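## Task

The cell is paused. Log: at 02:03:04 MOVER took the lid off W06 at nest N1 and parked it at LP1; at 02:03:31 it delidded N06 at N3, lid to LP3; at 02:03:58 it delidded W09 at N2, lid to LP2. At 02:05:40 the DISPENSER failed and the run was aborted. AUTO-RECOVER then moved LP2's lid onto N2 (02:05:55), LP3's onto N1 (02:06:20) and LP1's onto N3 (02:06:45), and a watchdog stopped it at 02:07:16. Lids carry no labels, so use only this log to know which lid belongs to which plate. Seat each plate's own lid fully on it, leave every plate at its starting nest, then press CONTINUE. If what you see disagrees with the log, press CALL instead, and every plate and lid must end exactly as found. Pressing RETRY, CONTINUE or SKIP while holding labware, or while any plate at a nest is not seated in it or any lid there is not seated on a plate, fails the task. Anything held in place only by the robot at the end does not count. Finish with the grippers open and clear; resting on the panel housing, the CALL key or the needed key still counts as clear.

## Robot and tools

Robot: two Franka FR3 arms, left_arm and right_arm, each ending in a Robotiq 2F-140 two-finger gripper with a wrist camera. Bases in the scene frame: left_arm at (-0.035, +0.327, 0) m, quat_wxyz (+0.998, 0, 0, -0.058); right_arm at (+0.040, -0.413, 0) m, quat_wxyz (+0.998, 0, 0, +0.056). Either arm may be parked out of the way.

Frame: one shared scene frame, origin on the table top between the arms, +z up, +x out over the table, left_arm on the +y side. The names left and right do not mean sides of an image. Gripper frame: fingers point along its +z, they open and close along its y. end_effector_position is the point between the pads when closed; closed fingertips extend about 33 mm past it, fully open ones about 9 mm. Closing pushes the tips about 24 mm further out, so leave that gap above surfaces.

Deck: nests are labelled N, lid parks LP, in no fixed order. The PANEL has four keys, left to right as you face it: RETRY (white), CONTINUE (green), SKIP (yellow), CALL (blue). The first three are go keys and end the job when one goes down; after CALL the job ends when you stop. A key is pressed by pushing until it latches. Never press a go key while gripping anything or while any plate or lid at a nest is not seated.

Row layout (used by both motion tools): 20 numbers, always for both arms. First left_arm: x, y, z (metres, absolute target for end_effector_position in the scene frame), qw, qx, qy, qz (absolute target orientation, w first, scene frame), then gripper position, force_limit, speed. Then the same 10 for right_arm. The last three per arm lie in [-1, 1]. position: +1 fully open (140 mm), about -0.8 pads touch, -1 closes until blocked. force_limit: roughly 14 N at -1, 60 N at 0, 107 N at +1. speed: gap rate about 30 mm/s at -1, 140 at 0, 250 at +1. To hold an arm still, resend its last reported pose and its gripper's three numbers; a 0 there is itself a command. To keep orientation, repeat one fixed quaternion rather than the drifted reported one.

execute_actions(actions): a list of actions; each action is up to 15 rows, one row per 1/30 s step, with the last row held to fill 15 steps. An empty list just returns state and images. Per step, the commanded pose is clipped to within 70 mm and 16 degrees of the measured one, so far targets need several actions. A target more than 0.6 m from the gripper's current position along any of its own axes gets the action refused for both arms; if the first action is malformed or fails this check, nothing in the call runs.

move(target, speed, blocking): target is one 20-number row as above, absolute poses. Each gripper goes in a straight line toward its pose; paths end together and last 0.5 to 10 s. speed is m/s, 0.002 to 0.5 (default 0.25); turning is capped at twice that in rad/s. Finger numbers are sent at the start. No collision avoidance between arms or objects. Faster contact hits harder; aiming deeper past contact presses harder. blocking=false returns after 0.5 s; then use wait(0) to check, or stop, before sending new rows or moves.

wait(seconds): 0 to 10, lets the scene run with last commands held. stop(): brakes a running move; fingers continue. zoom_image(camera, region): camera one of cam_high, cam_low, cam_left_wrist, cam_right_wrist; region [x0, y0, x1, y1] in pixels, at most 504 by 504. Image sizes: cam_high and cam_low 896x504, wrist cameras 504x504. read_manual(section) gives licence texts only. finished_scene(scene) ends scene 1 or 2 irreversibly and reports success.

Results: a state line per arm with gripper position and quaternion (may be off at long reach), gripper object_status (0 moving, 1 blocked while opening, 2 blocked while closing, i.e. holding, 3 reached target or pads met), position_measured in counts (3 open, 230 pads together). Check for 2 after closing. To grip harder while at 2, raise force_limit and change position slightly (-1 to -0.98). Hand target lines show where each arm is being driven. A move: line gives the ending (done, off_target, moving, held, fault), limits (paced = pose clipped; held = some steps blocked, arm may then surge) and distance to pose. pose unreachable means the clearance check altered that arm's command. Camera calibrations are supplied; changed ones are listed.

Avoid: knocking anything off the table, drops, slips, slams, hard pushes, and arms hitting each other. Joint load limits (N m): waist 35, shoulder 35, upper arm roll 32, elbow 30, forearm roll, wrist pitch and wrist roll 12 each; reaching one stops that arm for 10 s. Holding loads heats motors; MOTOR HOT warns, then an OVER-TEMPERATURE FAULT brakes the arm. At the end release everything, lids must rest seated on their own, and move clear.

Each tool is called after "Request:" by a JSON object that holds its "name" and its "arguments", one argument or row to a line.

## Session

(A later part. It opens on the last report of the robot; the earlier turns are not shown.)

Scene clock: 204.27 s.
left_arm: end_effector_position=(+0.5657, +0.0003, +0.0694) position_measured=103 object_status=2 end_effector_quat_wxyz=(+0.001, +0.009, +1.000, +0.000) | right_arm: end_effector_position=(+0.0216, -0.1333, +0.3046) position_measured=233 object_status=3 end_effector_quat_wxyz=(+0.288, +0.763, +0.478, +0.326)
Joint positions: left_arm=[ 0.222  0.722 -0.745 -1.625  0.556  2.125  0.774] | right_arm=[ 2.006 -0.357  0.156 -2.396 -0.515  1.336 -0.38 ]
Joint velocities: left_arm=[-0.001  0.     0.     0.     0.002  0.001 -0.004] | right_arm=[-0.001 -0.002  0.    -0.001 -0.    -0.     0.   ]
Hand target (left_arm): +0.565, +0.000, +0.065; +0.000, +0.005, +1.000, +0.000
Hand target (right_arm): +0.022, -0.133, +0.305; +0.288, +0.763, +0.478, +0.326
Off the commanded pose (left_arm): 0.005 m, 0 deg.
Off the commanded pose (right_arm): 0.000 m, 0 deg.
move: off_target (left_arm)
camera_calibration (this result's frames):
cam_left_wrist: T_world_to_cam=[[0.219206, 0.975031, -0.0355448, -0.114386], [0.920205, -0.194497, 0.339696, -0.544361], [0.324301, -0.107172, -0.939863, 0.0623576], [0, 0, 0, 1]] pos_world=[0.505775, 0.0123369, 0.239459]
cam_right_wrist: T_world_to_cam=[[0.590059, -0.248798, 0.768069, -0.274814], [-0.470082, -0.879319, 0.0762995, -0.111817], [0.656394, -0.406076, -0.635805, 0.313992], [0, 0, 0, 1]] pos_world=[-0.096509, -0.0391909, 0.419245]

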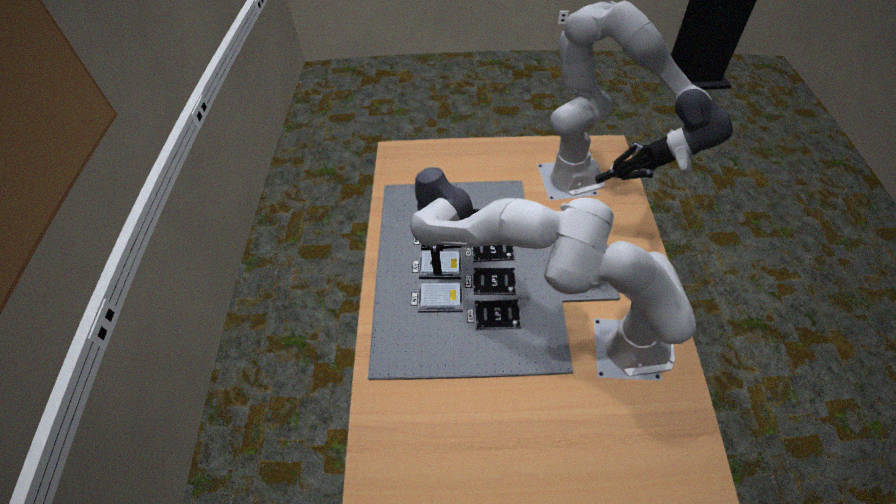

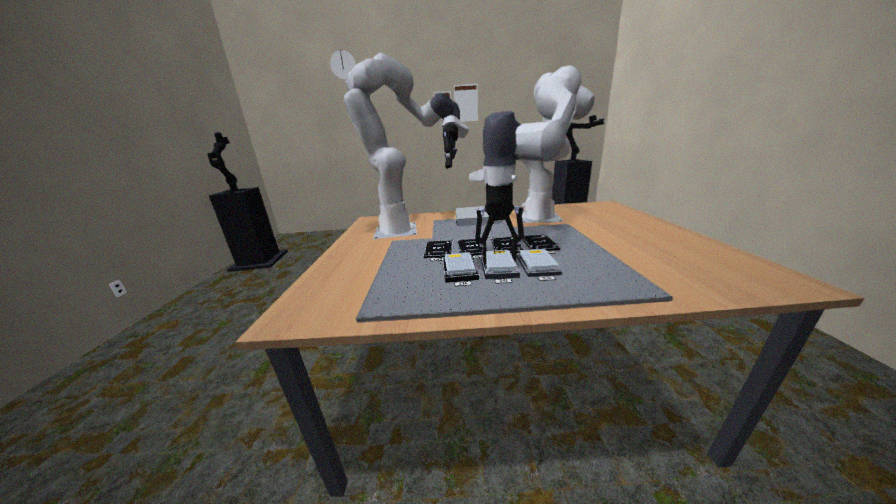

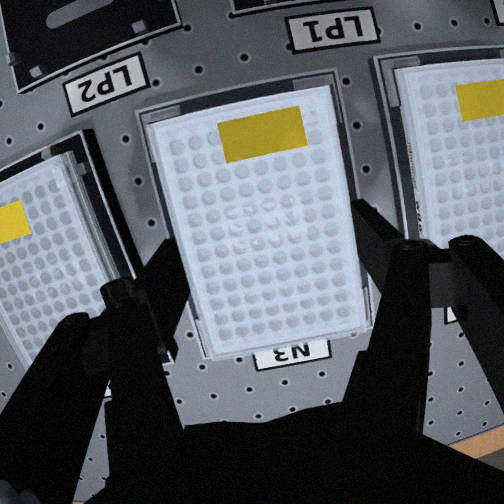

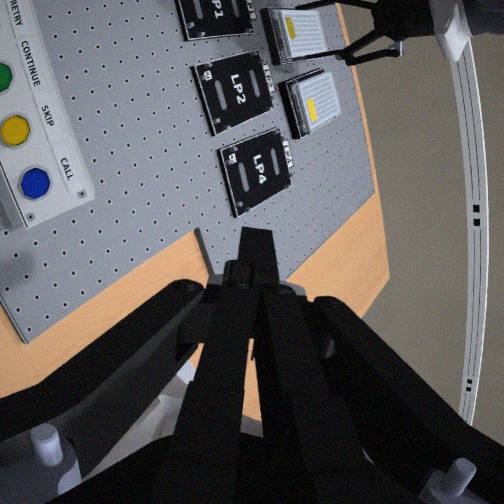

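Request:
{"name": "move", "arguments": {
  "target": [0.5657,0.0003,0.0685,0,0.008,1,0,0.4,-0.6,-0.3,0.0216,-0.1333,0.3046,0.288,0.763,0.478,0.326,-1,0,1],
  "speed": 0.02
}}

Request:
{"name": "move", "arguments": {
  "target": [0.5657,0.0003,0.11,0,0,1,0,0.4,-0.6,-0.3,0.0216,-0.1333,0.3046,0.288,0.763,0.478,0.326,-1,0,1],
  "speed": 0.1
}}

Request:
{"name": "move", "arguments": {
  "target": [0.42,0.02,0.13,0.342,0,0.94,0,1,-0.6,0,0.0216,-0.1333,0.3046,0.288,0.763,0.478,0.326,-1,0,1]
}}

Request:
{"name": "zoom_image", "arguments": {
  "camera": "cam_low",
  "region": [435, 240, 575, 290]
}}

Scene clock: 211.23 s.
left_arm: end_effector_position=(+0.5657, +0.0003, +0.0695) position_measured=78 object_status=3 end_effector_quat_wxyz=(+0.001, +0.008, +1.000, +0.000) | right_arm: end_effector_position=(+0.0216, -0.1333, +0.3046) position_measured=233 object_status=3 end_effector_quat_wxyz=(+0.288, +0.763, +0.478, +0.326)
Joint positions: left_arm=[ 0.222  0.722 -0.745 -1.625  0.556  2.125  0.774] | right_arm=[ 2.006 -0.357  0.156 -2.396 -0.515  1.336 -0.38 ]
Joint velocities: left_arm=[ 0.001  0.001 -0.001  0.    -0.     0.     0.   ] | right_arm=[ 0.    -0.001  0.001 -0.     0.    -0.001  0.   ]
Hand target (left_arm): +0.566, +0.000, +0.068; +0.000, +0.008, +1.000, +0.000
Hand target (right_arm): +0.022, -0.133, +0.305; +0.288, +0.763, +0.478, +0.326
Off the commanded pose (left_arm): 0.001 m, 0 deg.
Off the commanded pose (right_arm): 0.000 m, 0 deg.
move: done
camera_calibration (this result's frames):
cam_left_wrist: T_world_to_cam=[[0.219097, 0.97507, -0.0351558, -0.114371], [0.920132, -0.194498, 0.339895, -0.544403], [0.324583, -0.106818, -0.939806, 0.0623163], [0, 0, 0, 1]] pos_world=[0.505754, 0.0122915, 0.239584]
cam_right_wrist: T_world_to_cam=[[0.590059, -0.248798, 0.768069, -0.274814], [-0.470082, -0.879319, 0.0762996, -0.111817], [0.656394, -0.406076, -0.635805, 0.313992], [0, 0, 0, 1]] pos_world=[-0.096509, -0.0391909, 0.419245]

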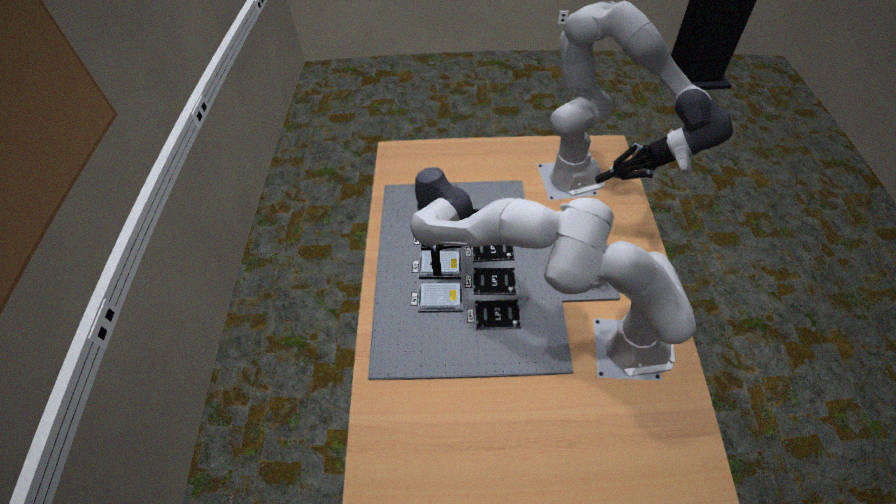

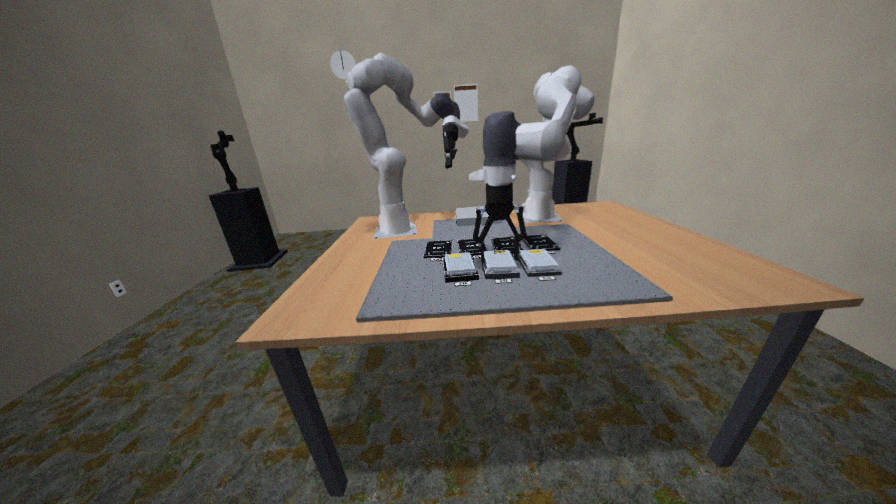

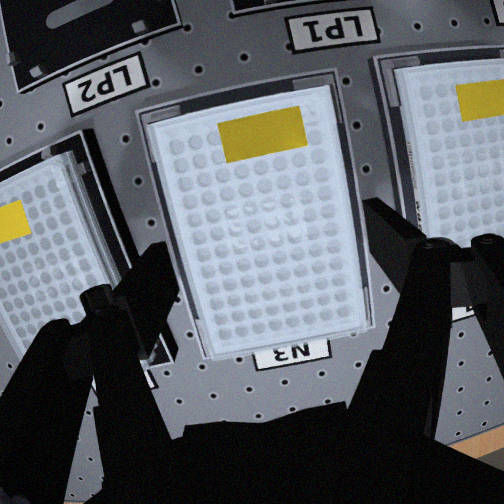

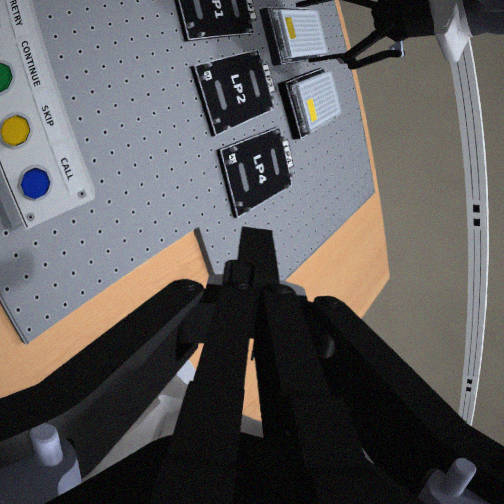

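Scene clock: 212.17 s.
left_arm: end_effector_position=(+0.5665, +0.0002, +0.1093) position_measured=78 object_status=3 end_effector_quat_wxyz=(+0.002, -0.002, +1.000, +0.000) | right_arm: end_effector_position=(+0.0216, -0.1333, +0.3046) position_measured=233 object_status=3 end_effector_quat_wxyz=(+0.288, +0.763, +0.478, +0.326)
Joint positions: left_arm=[ 0.239  0.671 -0.776 -1.602  0.517  2.06   0.774] | right_arm=[ 2.006 -0.357  0.156 -2.396 -0.515  1.336 -0.38 ]
Joint velocities: left_arm=[ 0.004  0.    -0.005 -0.001  0.001 -0.012 -0.001] | right_arm=[-0.001  0.    -0.001  0.    -0.     0.001 -0.002]
Hand target (left_arm): +0.566, -0.000, +0.110; -0.000, +0.000, +1.000, -0.000
Hand target (right_arm): +0.022, -0.133, +0.305; +0.288, +0.763, +0.478, +0.326
Off the commanded pose (left_arm): 0.001 m, 0 deg.
Off the commanded pose (right_arm): 0.000 m, 0 deg.
move: done
camera_calibration (this result's frames):
cam_left_wrist: T_world_to_cam=[[0.197913, 0.979579, -0.0354426, -0.101053], [0.923522, -0.174224, 0.341693, -0.560788], [0.32854, -0.100357, -0.939143, 0.0971366], [0, 0, 0, 1]] pos_world=[0.505987, 0.0110347, 0.279261]
cam_right_wrist: T_world_to_cam=[[0.590059, -0.248798, 0.768069, -0.274814], [-0.470082, -0.879319, 0.0762995, -0.111817], [0.656395, -0.406076, -0.635805, 0.313992], [0, 0, 0, 1]] pos_world=[-0.096509, -0.0391909, 0.419245]

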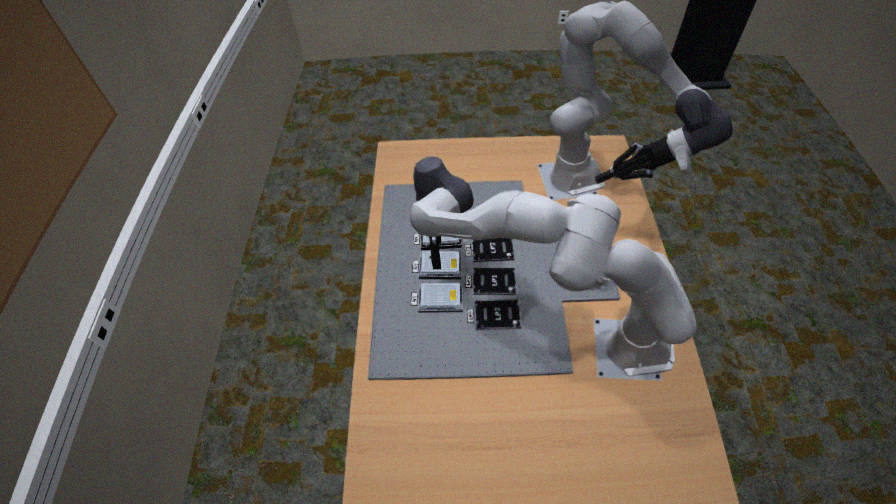

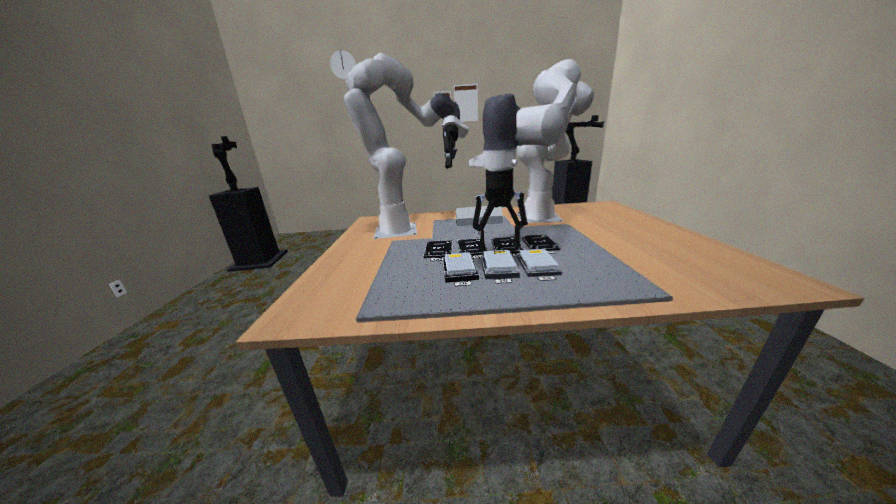

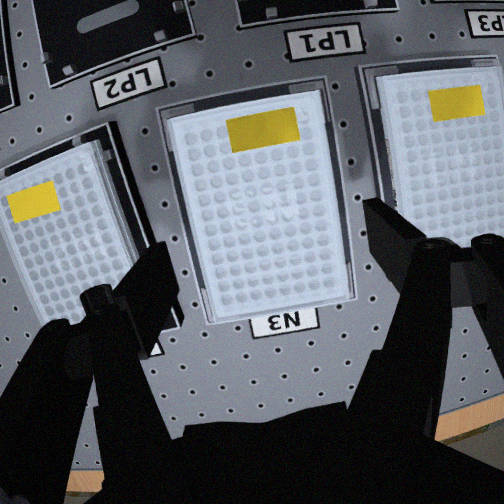

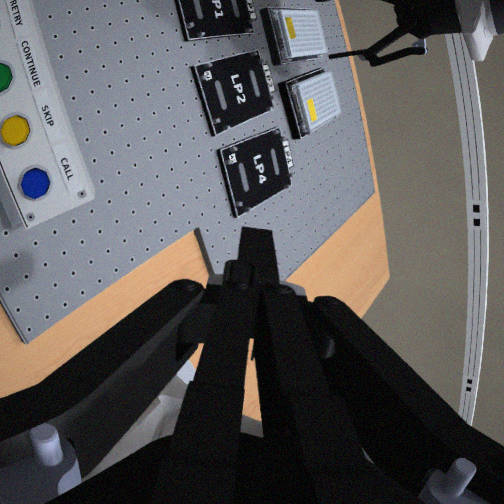

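Scene clock: 215.20 s.
left_arm: end_effector_position=(+0.4184, +0.0176, +0.1316) position_measured=3 object_status=3 end_effector_quat_wxyz=(+0.337, +0.008, +0.941, -0.001) | right_arm: end_effector_position=(+0.0216, -0.1333, +0.3046) position_measured=233 object_status=3 end_effector_quat_wxyz=(+0.288, +0.763, +0.478, +0.326)
Joint positions: left_arm=[ 0.396 -0.131 -0.95  -2.578  1.313  2.824 -0.319] | right_arm=[ 2.006 -0.357  0.156 -2.396 -0.515  1.336 -0.38 ]
Joint velocities: left_arm=[-0.    -0.     0.    -0.001  0.015 -0.001 -0.047] | right_arm=[ 0.002 -0.001 -0.001  0.     0.     0.     0.   ]
Hand target (left_arm): +0.418, +0.019, +0.132; +0.339, +0.000, +0.941, -0.003
Hand target (right_arm): +0.022, -0.133, +0.305; +0.288, +0.763, +0.478, +0.326
Off the commanded pose (left_arm): 0.003 m, 1 deg.
Off the commanded pose (right_arm): 0.000 m, 0 deg.
move: done
camera_calibration (this result's frames):
cam_left_wrist: T_world_to_cam=[[0.195351, 0.975214, 0.103902, -0.10517], [0.495484, -0.189567, 0.847679, -0.315807], [0.846365, -0.114114, -0.520236, -0.103079], [0, 0, 0, 1]] pos_world=[0.264265, 0.030934, 0.225005]
cam_right_wrist: T_world_to_cam=[[0.590059, -0.248798, 0.768069, -0.274814], [-0.470082, -0.879319, 0.0762996, -0.111817], [0.656394, -0.406076, -0.635805, 0.313992], [0, 0, 0, 1]] pos_world=[-0.096509, -0.0391909, 0.419245]

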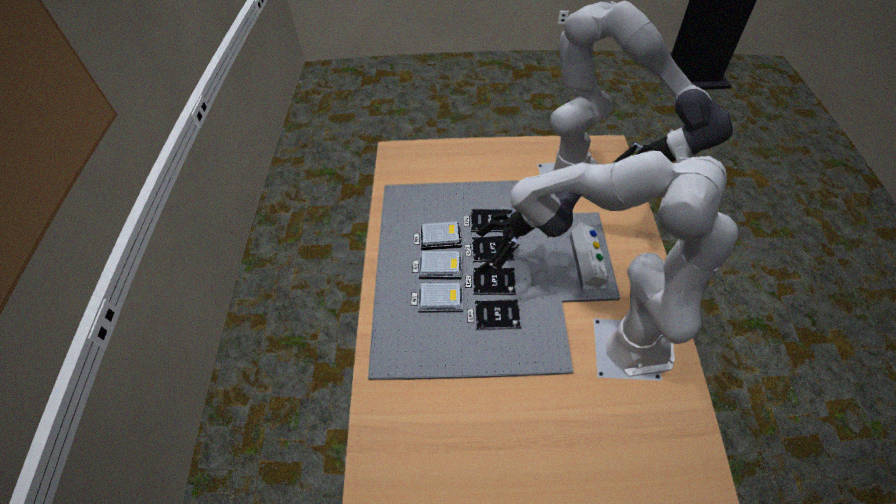

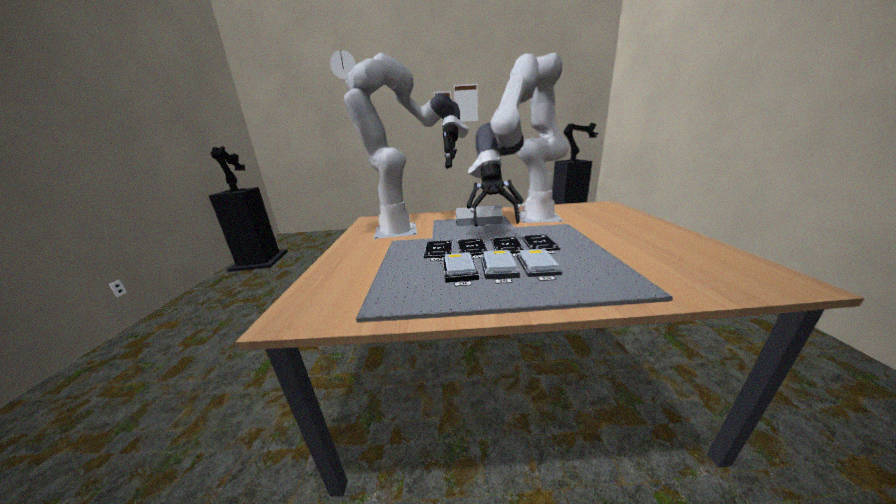

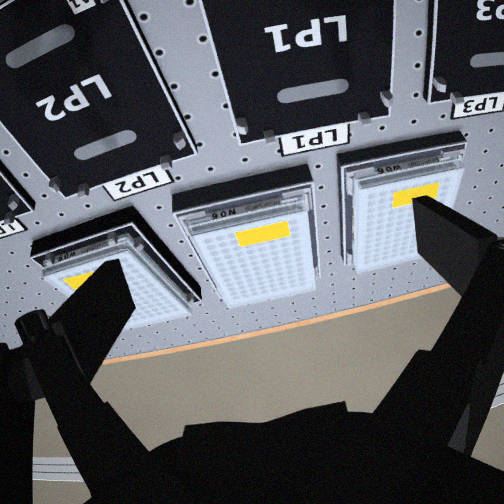

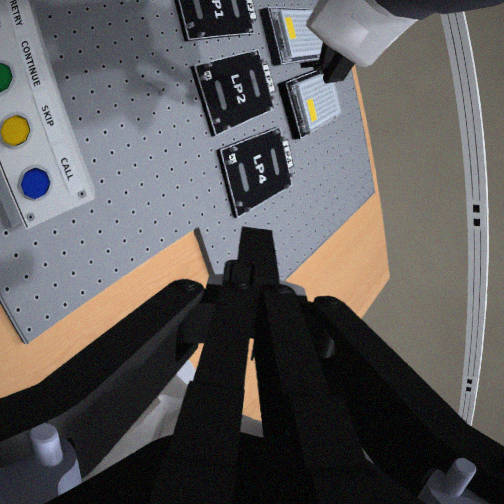

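Region (435, 240, 575, 290) of cam_low's 896x504 image, scaled by 3.600, with more detail than that image has; it fills the top 180 rows of this view, and the rest is white.

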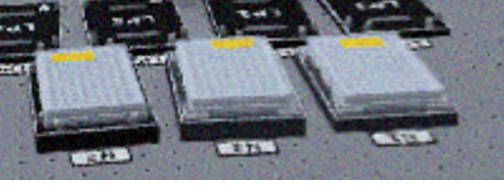

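Request:
{"name": "zoom_image", "arguments": {
  "camera": "cam_left_wrist",
  "region": [160, 130, 480, 320]
}}

Request:
{"name": "zoom_image", "arguments": {
  "camera": "cam_left_wrist",
  "region": [20, 195, 220, 335]
}}

Region (160, 130, 480, 320) of cam_left_wrist's 504x504 image, scaled by 1.575, with more detail than that image has; it fills the top 299 rows of this view, and the rest is white.

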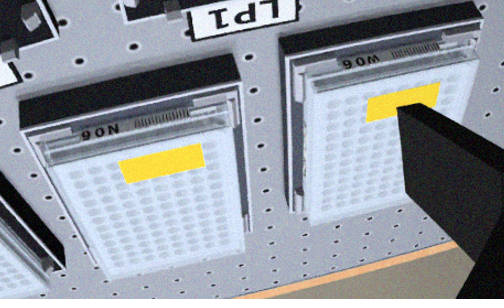

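Region (20, 195, 220, 335) of cam_left_wrist's 504x504 image, scaled by 2.520, with more detail than that image has; it fills the top 353 rows of this view, and the rest is white.

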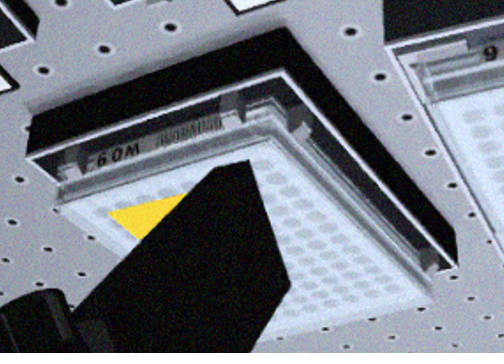

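Request:
{"name": "move", "arguments": {
  "target": [0.45,0.38,0.25,0.1,0,0.995,0,1,-0.6,0,-0.014,0.026,0.15,0.153,0.690,0.690,0.153,-1,0,1],
  "speed": 0.2
}}

Scene clock: 236.33 s.
left_arm: end_effector_position=(+0.4505, +0.3806, +0.2488) position_measured=3 object_status=3 end_effector_quat_wxyz=(+0.107, -0.008, +0.994, -0.001) | right_arm: end_effector_position=(-0.0121, +0.0215, +0.1463) position_measured=233 object_status=3 end_effector_quat_wxyz=(+0.153, +0.691, +0.690, +0.152)
Joint positions: left_arm=[-0.701 -0.587  0.855 -2.432  0.536  2.183  1.271] | right_arm=[ 2.007 -0.099 -0.183 -2.407 -0.489  2.085 -0.909]
Joint velocities: left_arm=[-0.001 -0.001  0.001 -0.     0.001 -0.008  0.025] | right_arm=[ 0.     0.003  0.001  0.001  0.001 -0.    -0.012]
Hand target (left_arm): +0.450, +0.382, +0.249; +0.107, -0.001, +0.994, -0.000
Hand target (right_arm): -0.012, +0.022, +0.146; +0.153, +0.689, +0.692, +0.150
Off the commanded pose (left_arm): 0.001 m, 1 deg.
Off the commanded pose (right_arm): 0.006 m, 0 deg.
move: off_target (right_arm); limits=paced
camera_calibration (this result's frames):
cam_left_wrist: T_world_to_cam=[[0.190071, 0.981765, 0.0031386, -0.452639], [0.833317, -0.16302, 0.528211, -0.445072], [0.519091, -0.0977822, -0.849107, 0.195186], [0, 0, 0, 1]] pos_world=[0.355601, 0.390915, 0.402247]
cam_right_wrist: T_world_to_cam=[[0.903172, 0.135629, 0.407289, -0.0464953], [-0.00647698, -0.944363, 0.328841, -0.0094702], [0.429229, -0.299638, -0.852044, 0.32495], [0, 0, 0, 1]] pos_world=[-0.0975463, 0.0947302, 0.298923]

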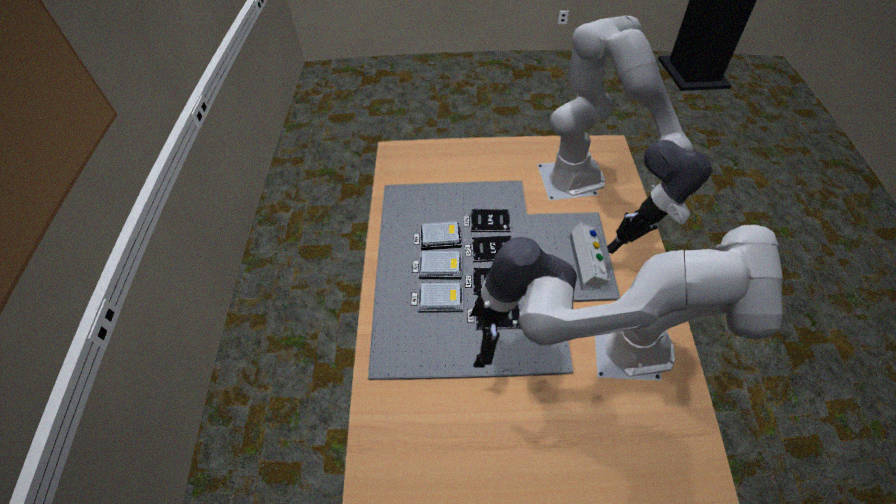

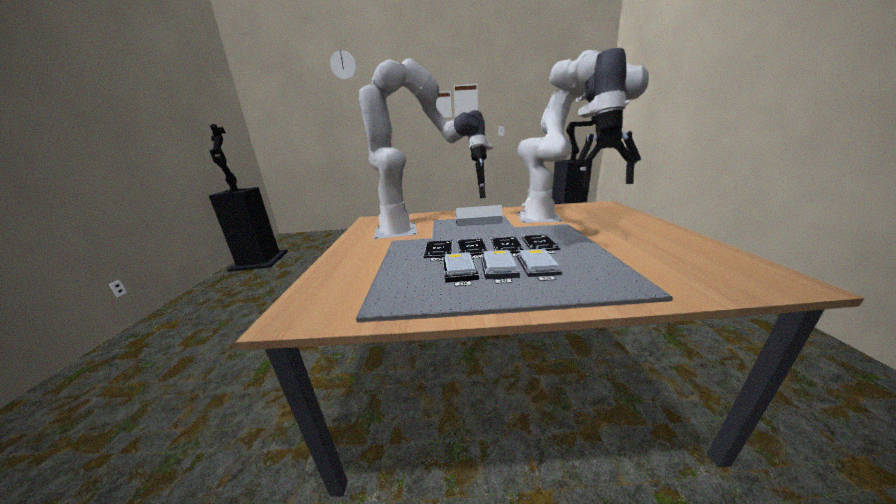

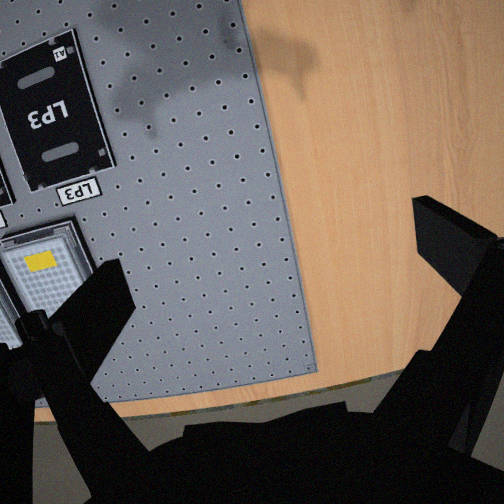

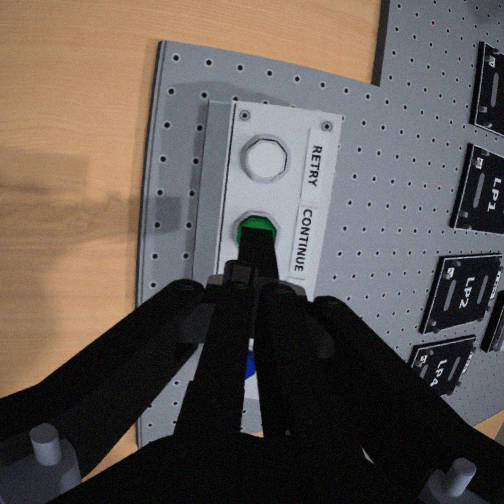

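Request:
{"name": "move", "arguments": {
  "target": [0.45,0.38,0.25,0.1,0,0.995,0,1,-0.6,0,0.007,0.015,0.11,0.153,0.690,0.690,0.153,-1,0,1],
  "speed": 0.05
}}

Request:
{"name": "zoom_image", "arguments": {
  "camera": "cam_high",
  "region": [560, 210, 660, 300]
}}

Scene clock: 249.50 s.
left_arm: end_effector_position=(+0.4503, +0.3795, +0.2505) position_measured=3 object_status=3 end_effector_quat_wxyz=(+0.101, -0.002, +0.995, -0.000) | right_arm: end_effector_position=(+0.0052, +0.0134, +0.1111) position_measured=233 object_status=3 end_effector_quat_wxyz=(+0.154, +0.687, +0.694, +0.152)
Joint positions: left_arm=[-0.718 -0.586  0.863 -2.418  0.535  2.163  1.279] | right_arm=[ 1.983 -0.072 -0.201 -2.481 -0.531  2.189 -0.895]
Joint velocities: left_arm=[-0.004 -0.001  0.003  0.002 -0.001 -0.005  0.002] | right_arm=[-0.    -0.001  0.    -0.001 -0.003  0.012  0.008]
Hand target (left_arm): +0.450, +0.380, +0.250; +0.100, +0.000, +0.995, -0.000
Hand target (right_arm): +0.007, +0.014, +0.110; +0.153, +0.690, +0.691, +0.153
Off the commanded pose (left_arm): 0.001 m, 0 deg.
Off the commanded pose (right_arm): 0.003 m, 1 deg.
move: done
camera_calibration (this result's frames):
cam_left_wrist: T_world_to_cam=[[0.20097, 0.979588, 0.00439295, -0.455918], [0.83715, -0.174073, 0.518535, -0.441135], [0.508715, -0.100532, -0.855045, 0.203787], [0, 0, 0, 1]] pos_world=[0.357252, 0.390309, 0.404994]
cam_right_wrist: T_world_to_cam=[[0.90122, 0.147242, 0.407581, -0.0469169], [0.00375391, -0.943127, 0.332412, -0.0059254], [0.433345, -0.298046, -0.850518, 0.284815], [0, 0, 0, 1]] pos_world=[-0.0811188, 0.086208, 0.263333]

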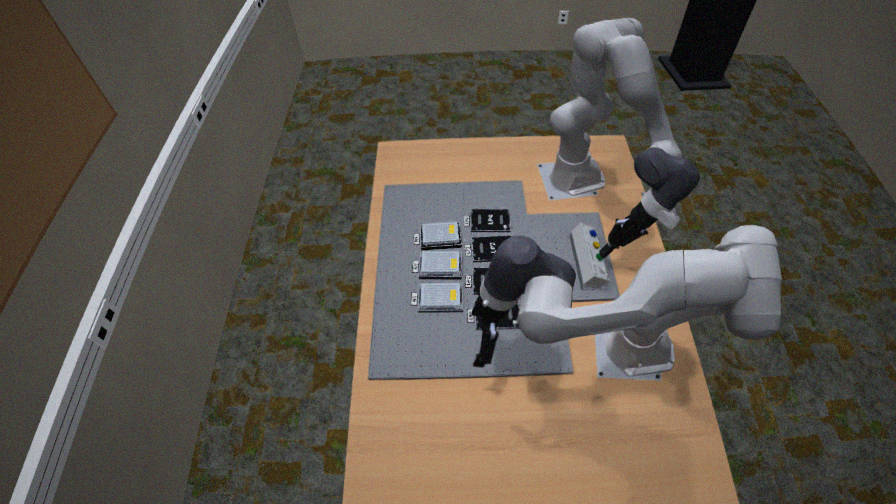

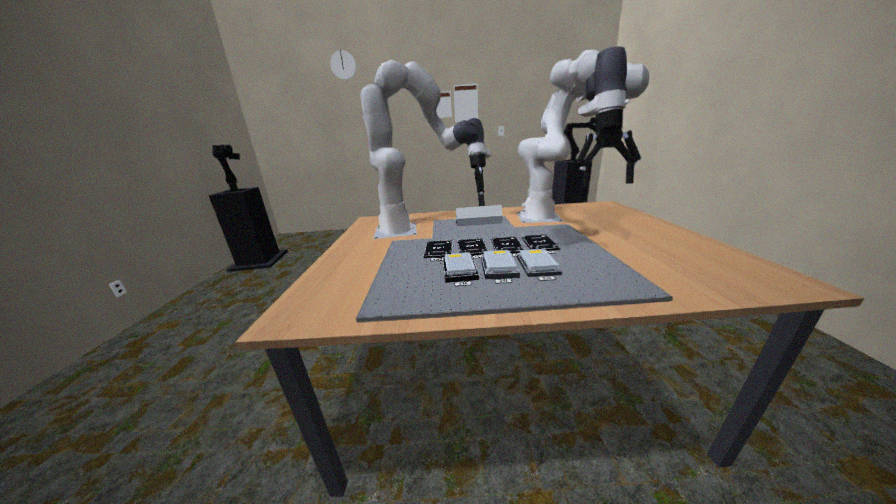

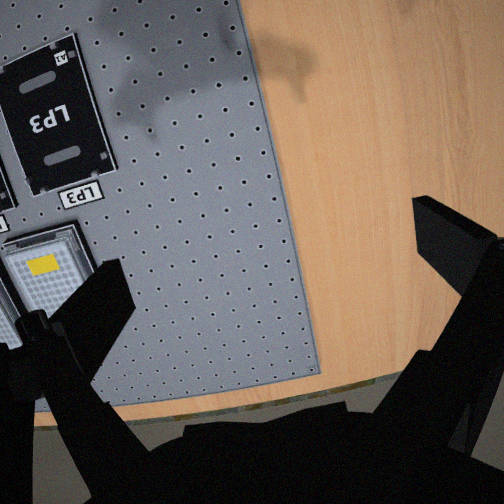

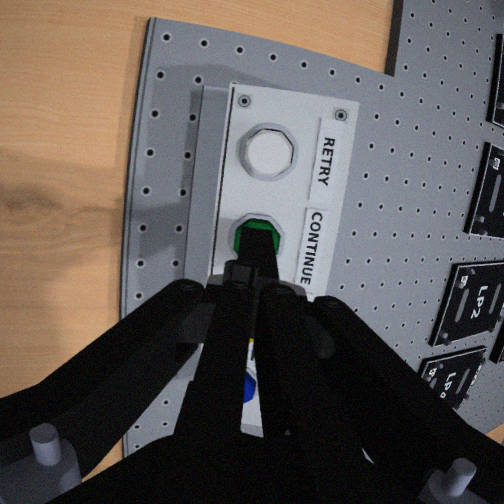

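Region (560, 210, 660, 300) of cam_high's 896x504 image, scaled by 5.040, with more detail than that image has; it fills the top 454 rows of this view, and the rest is white.

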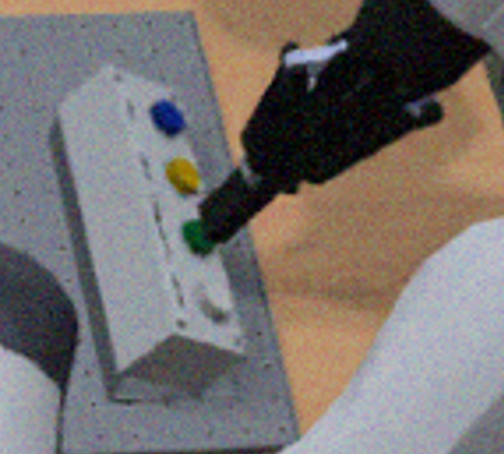

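Request:
{"name": "move", "arguments": {
  "target": [0.45,0.38,0.25,0.1,0,0.995,0,1,-0.6,0,0.018,0.014,0.085,0.153,0.690,0.690,0.153,-1,0,1],
  "speed": 0.02
}}

Request:
{"name": "zoom_image", "arguments": {
  "camera": "cam_high",
  "region": [560, 210, 660, 300]
}}

Scene clock: 255.57 s.
left_arm: end_effector_position=(+0.4502, +0.3795, +0.2504) position_measured=3 object_status=3 end_effector_quat_wxyz=(+0.101, -0.002, +0.995, -0.000) | right_arm: end_effector_position=(+0.0080, +0.0144, +0.1004) position_measured=233 object_status=3 end_effector_quat_wxyz=(+0.151, +0.686, +0.695, +0.153)
Joint positions: left_arm=[-0.719 -0.586  0.863 -2.417  0.535  2.163  1.279] | right_arm=[ 1.976 -0.055 -0.205 -2.494 -0.546  2.226 -0.886]
Joint velocities: left_arm=[-0.001  0.     0.    -0.     0.    -0.    -0.001] | right_arm=[-0.    -0.001 -0.    -0.    -0.001 -0.001  0.002]
move: unfinished (the scene ended)
camera_calibration (this result's frames):
cam_left_wrist: T_world_to_cam=[[0.200932, 0.979596, 0.00429943, -0.455911], [0.837477, -0.174054, 0.518012, -0.441034], [0.508191, -0.100484, -0.855362, 0.204095], [0, 0, 0, 1]] pos_world=[0.357244, 0.390353, 0.404996]
cam_right_wrist: T_world_to_cam=[[0.901681, 0.14868, 0.406036, -0.0450972], [0.00827166, -0.944785, 0.327586, -0.000921356], [0.432323, -0.29202, -0.853125, 0.275031], [0, 0, 0, 1]] pos_world=[-0.078231, 0.086149, 0.253248]
The task's run has ended: the event that ends the task has happened. This ends this scene only. If you have not yet called finished_scene for this scene, call it to go on to the next scene.

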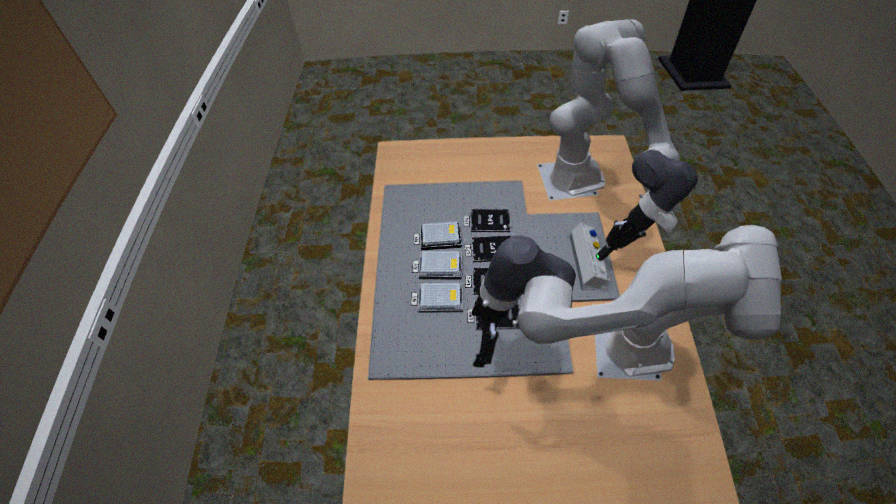

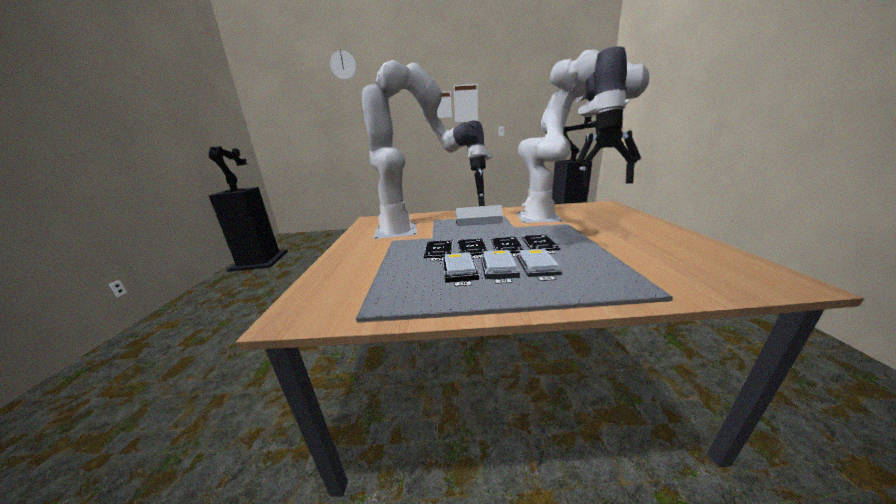

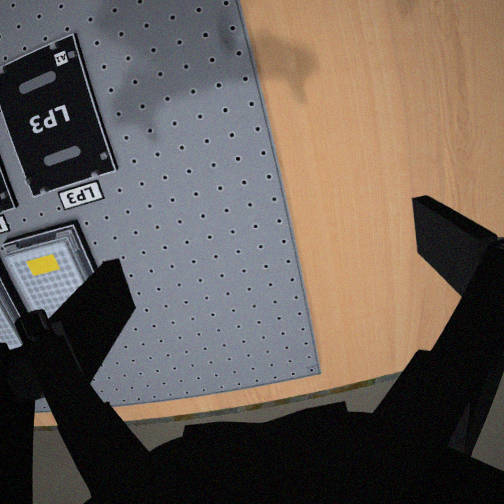

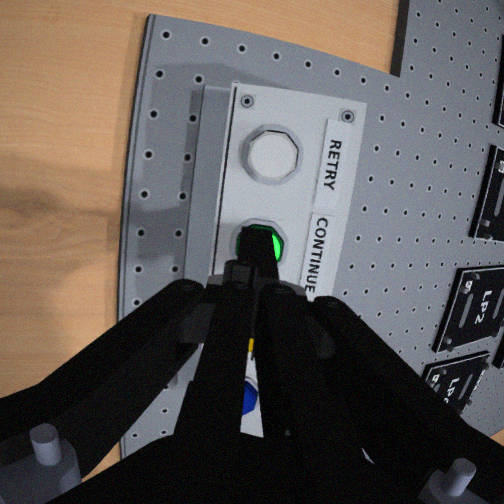

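This scene is finished. If you have not yet called finished_scene for this scene, call it to go on to the next scene.

Request:
{"name": "finished_scene", "arguments": {
  "scene": 1
}}

The scene is finished: the task was done.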